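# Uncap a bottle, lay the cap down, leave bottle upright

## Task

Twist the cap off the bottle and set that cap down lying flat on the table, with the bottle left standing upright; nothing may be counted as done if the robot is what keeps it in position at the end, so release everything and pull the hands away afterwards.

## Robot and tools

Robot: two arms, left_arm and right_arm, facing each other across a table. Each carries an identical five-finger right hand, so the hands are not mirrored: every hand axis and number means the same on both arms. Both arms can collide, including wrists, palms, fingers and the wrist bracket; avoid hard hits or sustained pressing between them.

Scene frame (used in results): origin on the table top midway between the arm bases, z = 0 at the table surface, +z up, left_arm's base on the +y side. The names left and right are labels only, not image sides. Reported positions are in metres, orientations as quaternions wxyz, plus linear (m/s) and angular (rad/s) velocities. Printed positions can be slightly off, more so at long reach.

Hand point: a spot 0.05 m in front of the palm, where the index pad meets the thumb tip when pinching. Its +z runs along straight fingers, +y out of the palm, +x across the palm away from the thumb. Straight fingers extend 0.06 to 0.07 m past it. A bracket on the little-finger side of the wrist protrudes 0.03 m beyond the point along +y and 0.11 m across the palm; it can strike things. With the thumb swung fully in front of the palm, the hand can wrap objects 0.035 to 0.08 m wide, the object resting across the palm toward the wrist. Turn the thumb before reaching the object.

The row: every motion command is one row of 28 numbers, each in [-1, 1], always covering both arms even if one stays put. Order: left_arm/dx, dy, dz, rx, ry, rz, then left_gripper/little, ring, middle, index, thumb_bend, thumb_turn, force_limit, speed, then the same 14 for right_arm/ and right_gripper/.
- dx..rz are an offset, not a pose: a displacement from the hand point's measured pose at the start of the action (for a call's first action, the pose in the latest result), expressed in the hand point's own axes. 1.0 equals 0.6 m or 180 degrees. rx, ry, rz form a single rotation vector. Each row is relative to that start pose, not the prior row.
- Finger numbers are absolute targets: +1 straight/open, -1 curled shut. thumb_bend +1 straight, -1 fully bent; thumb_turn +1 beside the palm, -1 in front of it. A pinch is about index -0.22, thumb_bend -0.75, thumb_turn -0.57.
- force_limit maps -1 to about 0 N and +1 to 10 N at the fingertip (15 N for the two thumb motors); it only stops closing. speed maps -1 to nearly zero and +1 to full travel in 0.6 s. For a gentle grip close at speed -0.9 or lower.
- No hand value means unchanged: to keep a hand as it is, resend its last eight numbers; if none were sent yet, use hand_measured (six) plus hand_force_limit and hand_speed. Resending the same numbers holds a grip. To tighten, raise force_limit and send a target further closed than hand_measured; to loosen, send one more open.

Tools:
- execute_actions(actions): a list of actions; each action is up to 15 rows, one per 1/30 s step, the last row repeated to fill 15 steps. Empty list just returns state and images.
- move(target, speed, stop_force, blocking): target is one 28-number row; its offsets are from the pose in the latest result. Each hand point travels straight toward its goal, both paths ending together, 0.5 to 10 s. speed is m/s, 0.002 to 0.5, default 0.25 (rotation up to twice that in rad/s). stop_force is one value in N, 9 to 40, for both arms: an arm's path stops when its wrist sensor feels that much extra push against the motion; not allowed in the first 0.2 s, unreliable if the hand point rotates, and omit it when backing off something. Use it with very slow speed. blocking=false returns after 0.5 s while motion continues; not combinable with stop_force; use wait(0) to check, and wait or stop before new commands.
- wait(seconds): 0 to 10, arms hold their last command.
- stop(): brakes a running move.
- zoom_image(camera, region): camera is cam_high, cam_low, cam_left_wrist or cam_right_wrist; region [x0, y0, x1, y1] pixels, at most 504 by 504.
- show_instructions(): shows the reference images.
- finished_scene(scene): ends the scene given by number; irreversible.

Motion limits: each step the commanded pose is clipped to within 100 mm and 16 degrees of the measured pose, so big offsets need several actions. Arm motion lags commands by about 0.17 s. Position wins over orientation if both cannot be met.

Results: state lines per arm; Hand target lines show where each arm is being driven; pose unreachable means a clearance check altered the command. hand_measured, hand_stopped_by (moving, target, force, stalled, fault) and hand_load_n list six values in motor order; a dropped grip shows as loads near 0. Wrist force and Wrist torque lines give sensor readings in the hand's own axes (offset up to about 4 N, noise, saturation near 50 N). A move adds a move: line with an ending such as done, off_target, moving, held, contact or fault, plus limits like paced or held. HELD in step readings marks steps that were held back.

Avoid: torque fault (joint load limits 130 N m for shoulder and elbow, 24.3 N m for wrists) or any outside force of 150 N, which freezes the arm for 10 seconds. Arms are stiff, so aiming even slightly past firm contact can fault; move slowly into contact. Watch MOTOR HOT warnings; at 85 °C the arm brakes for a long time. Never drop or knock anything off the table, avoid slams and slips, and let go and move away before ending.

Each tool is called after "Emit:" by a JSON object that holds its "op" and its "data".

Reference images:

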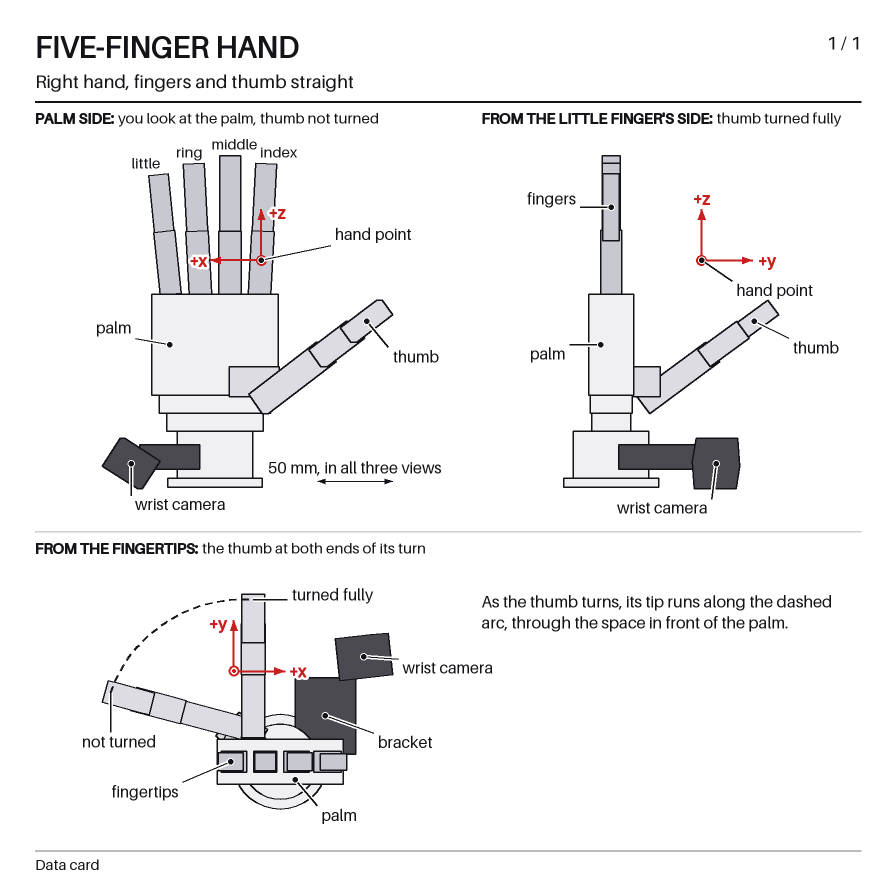

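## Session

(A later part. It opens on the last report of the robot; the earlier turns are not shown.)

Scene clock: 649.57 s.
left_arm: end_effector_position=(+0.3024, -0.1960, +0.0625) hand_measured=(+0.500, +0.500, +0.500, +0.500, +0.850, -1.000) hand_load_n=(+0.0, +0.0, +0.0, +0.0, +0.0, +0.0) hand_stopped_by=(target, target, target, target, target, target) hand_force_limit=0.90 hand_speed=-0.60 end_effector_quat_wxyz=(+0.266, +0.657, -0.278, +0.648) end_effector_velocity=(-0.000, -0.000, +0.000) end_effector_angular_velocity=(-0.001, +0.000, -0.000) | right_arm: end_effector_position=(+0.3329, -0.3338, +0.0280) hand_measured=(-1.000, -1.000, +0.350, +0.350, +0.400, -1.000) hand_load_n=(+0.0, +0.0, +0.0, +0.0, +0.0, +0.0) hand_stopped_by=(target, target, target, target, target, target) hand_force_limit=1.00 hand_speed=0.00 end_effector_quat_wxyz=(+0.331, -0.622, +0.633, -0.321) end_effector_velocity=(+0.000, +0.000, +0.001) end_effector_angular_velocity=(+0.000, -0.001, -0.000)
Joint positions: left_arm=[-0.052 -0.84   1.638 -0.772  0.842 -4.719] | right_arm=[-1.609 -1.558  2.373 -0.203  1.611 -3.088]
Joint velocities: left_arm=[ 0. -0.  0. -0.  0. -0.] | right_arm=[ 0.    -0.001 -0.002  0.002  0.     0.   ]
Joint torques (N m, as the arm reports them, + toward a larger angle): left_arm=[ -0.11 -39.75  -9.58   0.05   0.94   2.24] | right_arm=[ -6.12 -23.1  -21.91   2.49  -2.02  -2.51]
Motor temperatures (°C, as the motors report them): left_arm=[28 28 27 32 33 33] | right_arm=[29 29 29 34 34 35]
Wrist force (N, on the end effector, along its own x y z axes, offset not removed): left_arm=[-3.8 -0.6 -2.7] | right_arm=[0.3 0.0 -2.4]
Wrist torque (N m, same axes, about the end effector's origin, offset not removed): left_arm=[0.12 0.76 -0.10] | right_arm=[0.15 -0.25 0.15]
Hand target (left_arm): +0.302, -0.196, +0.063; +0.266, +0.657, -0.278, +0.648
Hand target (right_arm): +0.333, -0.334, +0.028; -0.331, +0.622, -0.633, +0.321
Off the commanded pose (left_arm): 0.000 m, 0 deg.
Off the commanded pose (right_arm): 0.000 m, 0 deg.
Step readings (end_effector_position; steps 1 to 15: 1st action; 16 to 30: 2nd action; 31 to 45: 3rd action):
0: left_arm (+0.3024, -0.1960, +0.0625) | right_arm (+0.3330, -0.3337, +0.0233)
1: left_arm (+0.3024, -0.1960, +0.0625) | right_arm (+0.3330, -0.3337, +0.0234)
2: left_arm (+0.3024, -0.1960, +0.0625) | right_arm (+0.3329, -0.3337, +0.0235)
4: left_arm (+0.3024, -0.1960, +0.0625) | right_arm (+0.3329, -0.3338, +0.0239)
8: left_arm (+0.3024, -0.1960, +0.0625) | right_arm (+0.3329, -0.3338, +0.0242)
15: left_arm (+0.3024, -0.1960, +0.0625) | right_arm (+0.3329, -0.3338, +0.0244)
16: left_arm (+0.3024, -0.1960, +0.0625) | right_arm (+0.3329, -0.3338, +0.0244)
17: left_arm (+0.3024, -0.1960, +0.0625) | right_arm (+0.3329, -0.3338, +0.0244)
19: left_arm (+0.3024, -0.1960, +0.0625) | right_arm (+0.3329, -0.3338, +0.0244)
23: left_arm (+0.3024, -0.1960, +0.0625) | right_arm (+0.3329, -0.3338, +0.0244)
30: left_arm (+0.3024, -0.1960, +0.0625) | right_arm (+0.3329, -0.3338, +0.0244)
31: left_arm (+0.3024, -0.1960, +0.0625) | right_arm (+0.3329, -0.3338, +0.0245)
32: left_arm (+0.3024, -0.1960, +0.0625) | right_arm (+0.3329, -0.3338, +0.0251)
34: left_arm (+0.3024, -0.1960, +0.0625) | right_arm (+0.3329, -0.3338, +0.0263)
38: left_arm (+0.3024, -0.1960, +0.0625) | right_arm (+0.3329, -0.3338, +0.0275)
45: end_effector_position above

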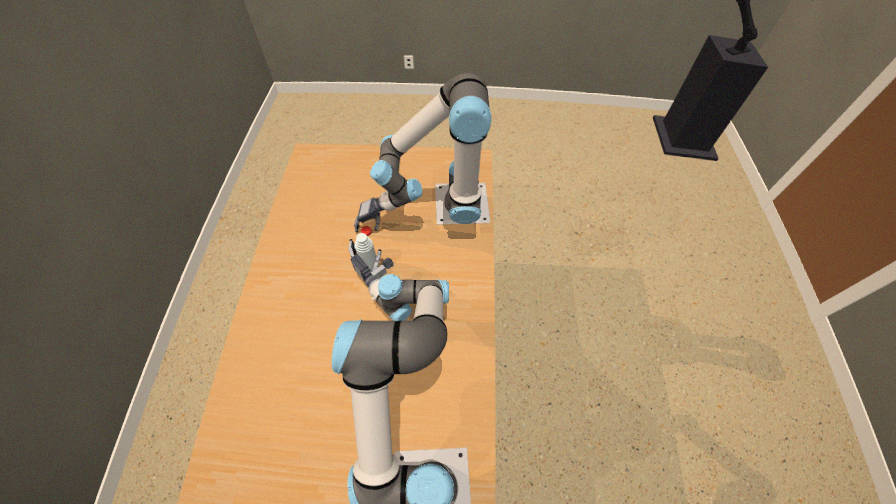

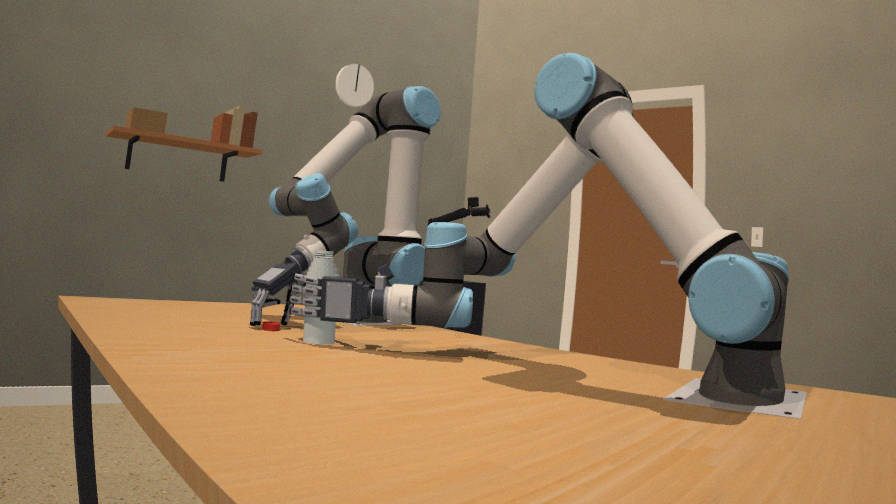

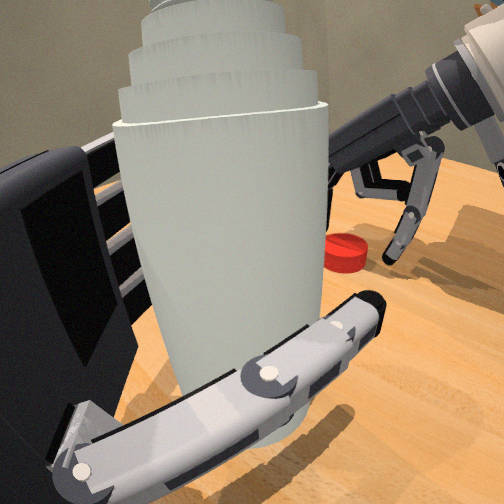

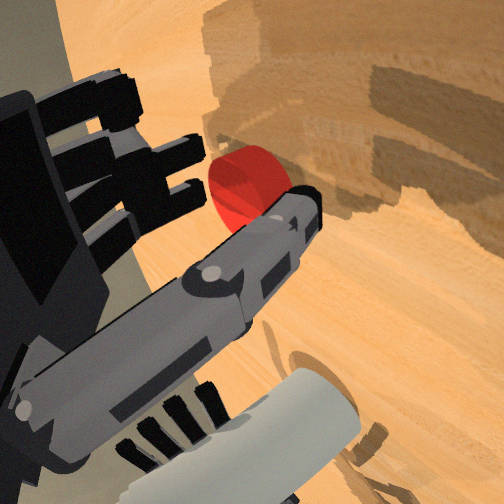

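Emit:
{"op": "execute_actions", "data": {"actions": [[[0,-0.008,0,0,0,0,1,1,1,1,1,-1,0.9,0.3, 0,-0.03,-0.021,0,0,0,-1,-1,0.35,0.35,0.4,-1,1,0]]]}}

Emit:
{"op": "move", "data": {"target": [0,-0.02,-0.25,0,0,0,1,1,1,1,1,-1,0.9,0.3, 0.1,-0.14,-0.16,0,0,0,1,1,1,1,1,-1,1,0.5], "speed": 0.2}}

Scene clock: 656.93 s.
left_arm: end_effector_position=(+0.3058, -0.1927, +0.0625) hand_measured=(+1.000, +1.000, +1.000, +1.000, +1.000, -1.000) hand_load_n=(+0.0, +0.0, +0.0, +0.0, +0.0, +0.0) hand_stopped_by=(target, target, target, target, target, target) hand_force_limit=0.90 hand_speed=0.30 end_effector_quat_wxyz=(+0.266, +0.657, -0.278, +0.648) end_effector_velocity=(+0.001, +0.000, +0.001) end_effector_angular_velocity=(-0.002, +0.000, -0.000) | right_arm: end_effector_position=(+0.3330, -0.3343, +0.0495) hand_measured=(-1.000, -1.000, +0.350, +0.350, +0.400, -1.000) hand_load_n=(+0.0, +0.0, +0.0, +0.0, +0.0, +0.0) hand_stopped_by=(target, target, target, target, target, target) hand_force_limit=1.00 hand_speed=0.00 end_effector_quat_wxyz=(+0.331, -0.621, +0.633, -0.321) end_effector_velocity=(-0.000, -0.000, +0.004) end_effector_angular_velocity=(-0.000, +0.000, -0.000)
Joint positions: left_arm=[-0.046 -0.844  1.645 -0.776  0.848 -4.718] | right_arm=[-1.611 -1.609  2.346 -0.125  1.609 -3.089]
Joint velocities: left_arm=[ 0.001 -0.001  0.002 -0.002  0.001 -0.   ] | right_arm=[-0.001 -0.009 -0.005  0.015 -0.001 -0.   ]
Joint torques (N m, as the arm reports them, + toward a larger angle): left_arm=[  6.92 -61.84  -6.4   -2.93   1.19   2.4 ] | right_arm=[ -5.75 -21.06 -22.91   2.5   -1.94  -2.52]
Motor temperatures (°C, as the motors report them): left_arm=[28 28 27 32 33 33] | right_arm=[29 29 29 34 34 35]
Wrist force (N, on the end effector, along its own x y z axes, offset not removed): left_arm=[-2.5 -1.9 0.9] | right_arm=[-0.3 1.9 -1.0]
Wrist torque (N m, same axes, about the end effector's origin, offset not removed): left_arm=[-0.05 0.30 -0.16] | right_arm=[0.38 0.02 -0.02]
Hand target (left_arm): +0.306, -0.193, +0.063; +0.266, +0.657, -0.278, +0.648
Hand target (right_arm): +0.333, -0.334, +0.050; -0.331, +0.622, -0.633, +0.321
Off the commanded pose (left_arm): 0.000 m, 0 deg.
Off the commanded pose (right_arm): 0.000 m, 0 deg.
Step readings (end_effector_position):
0: left_arm (+0.3024, -0.1960, +0.0625) | right_arm (+0.3329, -0.3338, +0.0280)
1: left_arm (+0.3025, -0.1959, +0.0624) | right_arm (+0.3331, -0.3338, +0.0285)
2: left_arm (+0.3031, -0.1953, +0.0623) | right_arm (+0.3340, -0.3338, +0.0318)
4: left_arm (+0.3042, -0.1941, +0.0622) | right_arm (+0.3339, -0.3339, +0.0392)
8: left_arm (+0.3053, -0.1931, +0.0624) | right_arm (+0.3333, -0.3341, +0.0465)
15: end_effector_position above

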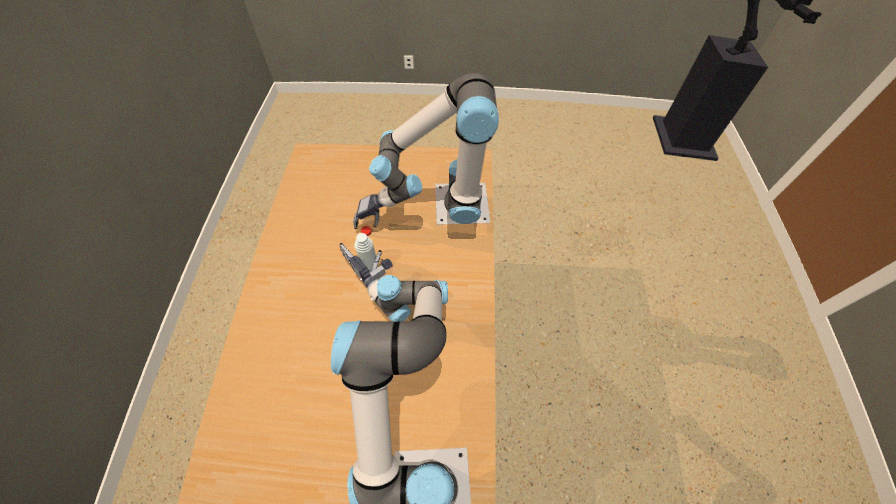

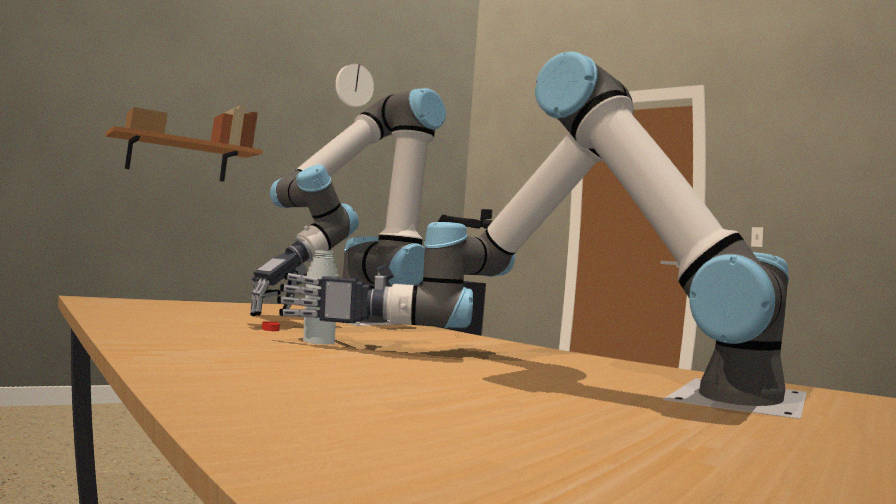

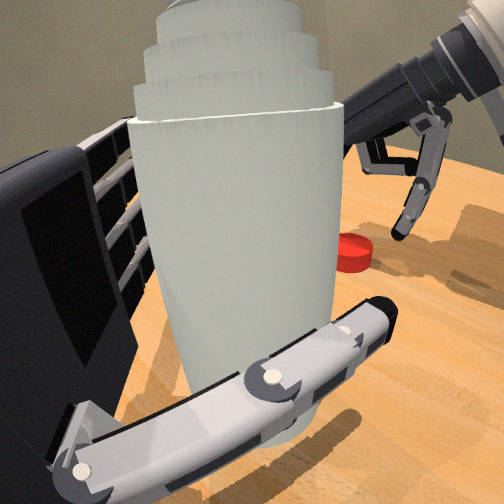

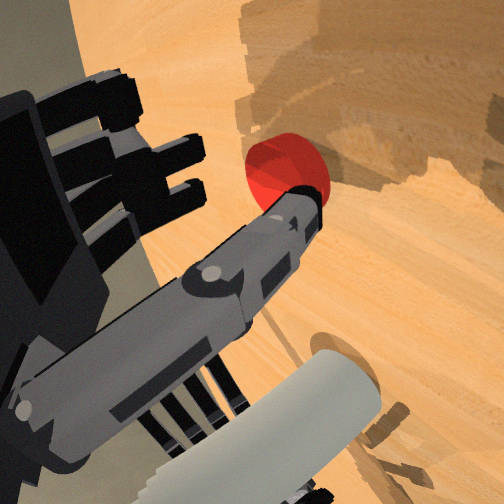

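Scene clock: 658.30 s.
left_arm: end_effector_position=(+0.2092, -0.0777, +0.0653) hand_measured=(+1.000, +1.000, +1.000, +1.000, +1.000, -1.000) hand_load_n=(+0.0, +0.0, +0.0, +0.0, +0.0, +0.0) hand_stopped_by=(target, target, target, target, target, target) hand_force_limit=0.90 hand_speed=0.30 end_effector_quat_wxyz=(+0.266, +0.657, -0.278, +0.648) end_effector_velocity=(-0.001, +0.002, +0.001) end_effector_angular_velocity=(-0.002, -0.000, +0.000) | right_arm: end_effector_position=(+0.3025, -0.3967, +0.1719) hand_measured=(+1.000, +1.000, +1.000, +1.000, +1.000, -1.000) hand_load_n=(+0.0, +0.0, +0.0, +0.0, +0.0, +0.0) hand_stopped_by=(target, target, target, target, target, target) hand_force_limit=1.00 hand_speed=0.50 end_effector_quat_wxyz=(+0.331, -0.621, +0.633, -0.321) end_effector_velocity=(-0.001, -0.002, +0.002) end_effector_angular_velocity=(+0.003, -0.000, +0.004)
Joint positions: left_arm=[-0.257 -1.06   2.069 -0.978  0.637 -4.727] | right_arm=[-1.976 -1.991  2.265  0.363  1.312 -3.303]
Joint velocities: left_arm=[-0.004 -0.004  0.006 -0.005 -0.005  0.001] | right_arm=[-0.019 -0.007 -0.001  0.012 -0.02  -0.012]
Joint torques (N m, as the arm reports them, + toward a larger angle): left_arm=[ -7.33 -50.08  -4.45  -2.27  -1.82   2.71] | right_arm=[ -5.08 -10.78 -26.46   3.    -2.1   -2.21]
Motor temperatures (°C, as the motors report them): left_arm=[28 28 27 32 33 33] | right_arm=[29 29 29 34 34 35]
Wrist force (N, on the end effector, along its own x y z axes, offset not removed): left_arm=[0.7 -0.2 -3.2] | right_arm=[-2.1 2.6 -3.9]
Wrist torque (N m, same axes, about the end effector's origin, offset not removed): left_arm=[0.10 -0.03 0.08] | right_arm=[0.64 0.23 0.02]
Hand target (left_arm): +0.209, -0.078, +0.065; +0.266, +0.657, -0.278, +0.648
Hand target (right_arm): +0.302, -0.397, +0.172; -0.331, +0.622, -0.633, +0.321
Off the commanded pose (left_arm): 0.000 m, 0 deg.
Off the commanded pose (right_arm): 0.000 m, 0 deg.
move: done

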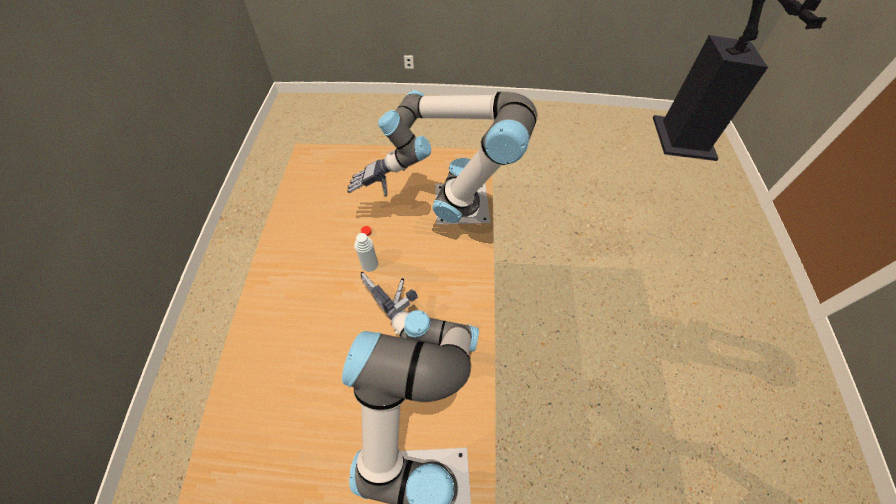

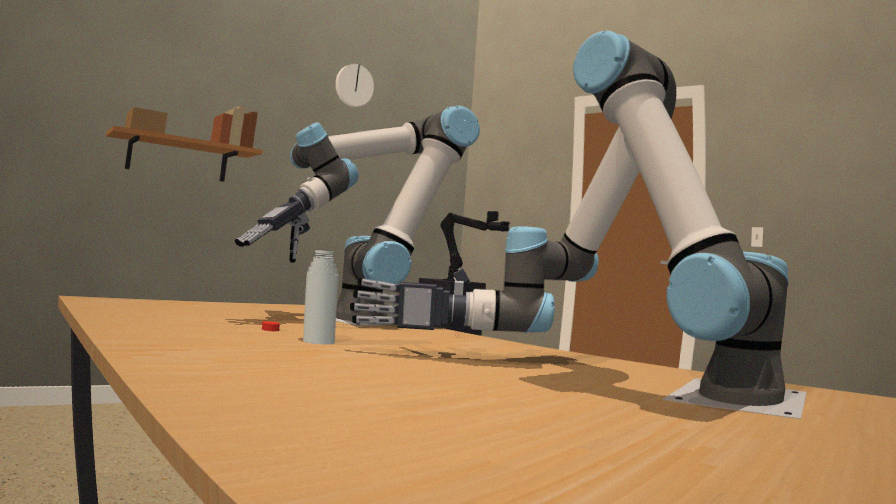

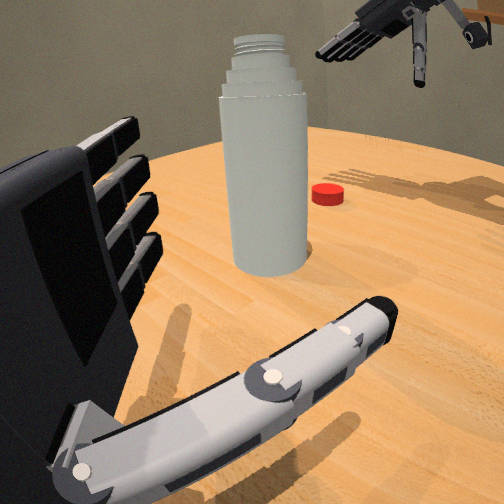

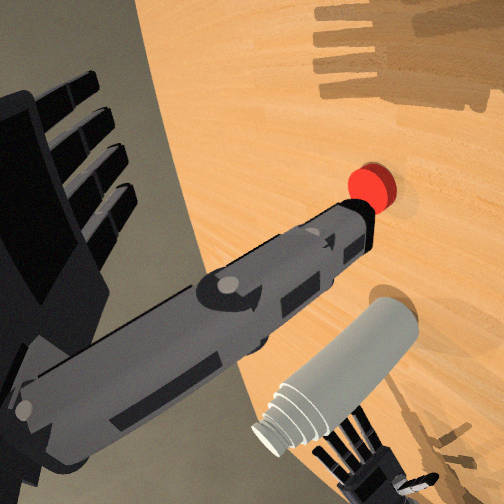

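Emit:
{"op": "execute_actions", "data": {"actions": []}}

Scene clock: 665.37 s.
left_arm: end_effector_position=(+0.2090, -0.0775, +0.0654) hand_measured=(+1.000, +1.000, +1.000, +1.000, +1.000, -1.000) hand_load_n=(+0.0, +0.0, +0.0, +0.0, +0.0, +0.0) hand_stopped_by=(target, target, target, target, target, target) hand_force_limit=0.90 hand_speed=0.30 end_effector_quat_wxyz=(+0.266, +0.657, -0.278, +0.648) end_effector_velocity=(-0.000, -0.001, +0.001) end_effector_angular_velocity=(-0.002, +0.000, -0.000) | right_arm: end_effector_position=(+0.3024, -0.3969, +0.1721) hand_measured=(+1.000, +1.000, +1.000, +1.000, +1.000, -1.000) hand_load_n=(+0.0, +0.0, +0.0, +0.0, +0.0, +0.0) hand_stopped_by=(target, target, target, target, target, target) hand_force_limit=1.00 hand_speed=0.50 end_effector_quat_wxyz=(+0.331, -0.622, +0.633, -0.321) end_effector_velocity=(-0.000, -0.000, -0.000) end_effector_angular_velocity=(-0.000, +0.001, -0.000)
Joint positions: left_arm=[-0.257 -1.06   2.07  -0.978  0.636 -4.726] | right_arm=[-1.978 -1.992  2.265  0.364  1.31  -3.305]
Joint velocities: left_arm=[-0.    -0.001 -0.002  0.001 -0.    -0.   ] | right_arm=[-0.    -0.     0.001 -0.     0.    -0.   ]
Joint torques (N m, as the arm reports them, + toward a larger angle): left_arm=[ -8.34 -50.19  -3.45  -2.36  -1.85   2.65] | right_arm=[ -5.73  -9.42 -26.24   2.61  -2.12  -2.28]
Motor temperatures (°C, as the motors report them): left_arm=[28 28 27 32 33 33] | right_arm=[29 29 29 34 34 35]
Wrist force (N, on the end effector, along its own x y z axes, offset not removed): left_arm=[-0.7 -2.6 2.3] | right_arm=[-2.9 0.5 -3.3]
Wrist torque (N m, same axes, about the end effector's origin, offset not removed): left_arm=[-0.42 -0.03 0.18] | right_arm=[0.17 0.48 -0.16]
Hand target (left_arm): +0.209, -0.078, +0.065; +0.266, +0.657, -0.278, +0.648
Hand target (right_arm): +0.302, -0.397, +0.172; -0.331, +0.622, -0.633, +0.321
Off the commanded pose (left_arm): 0.000 m, 0 deg.
Off the commanded pose (right_arm): 0.000 m, 0 deg.

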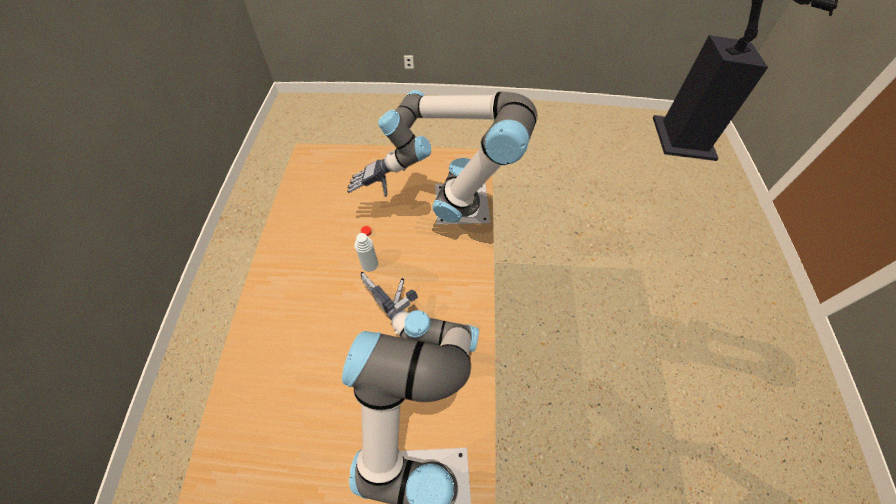

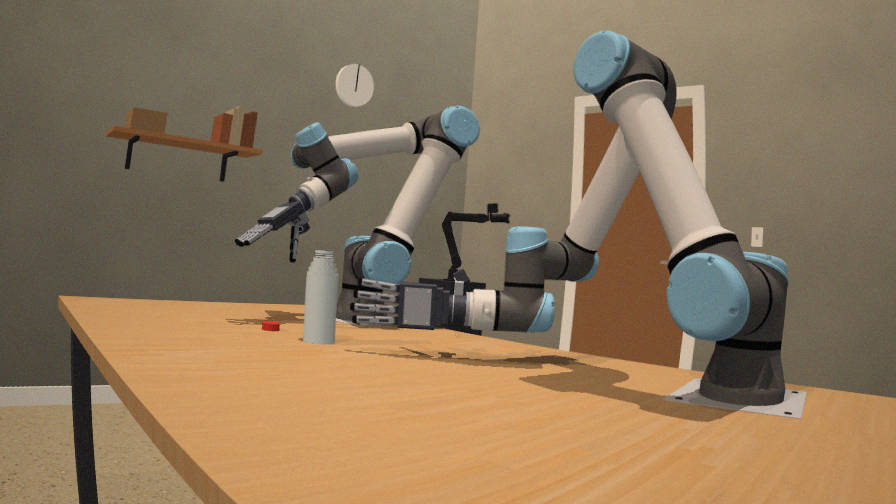

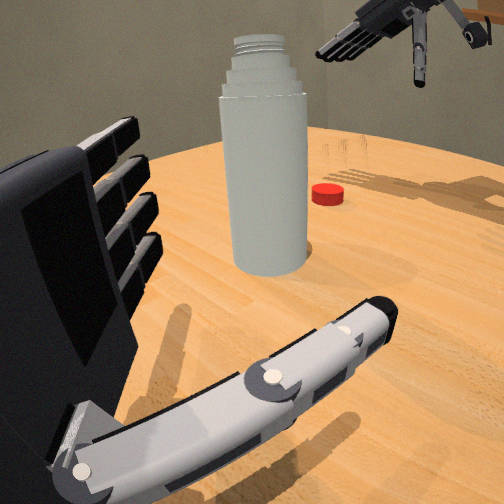

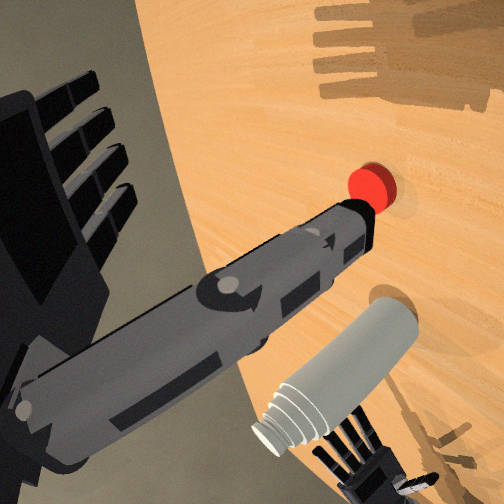

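Emit:
{"op": "finished_scene", "data": {"scene": 1}}

The scene is finished: the task was done.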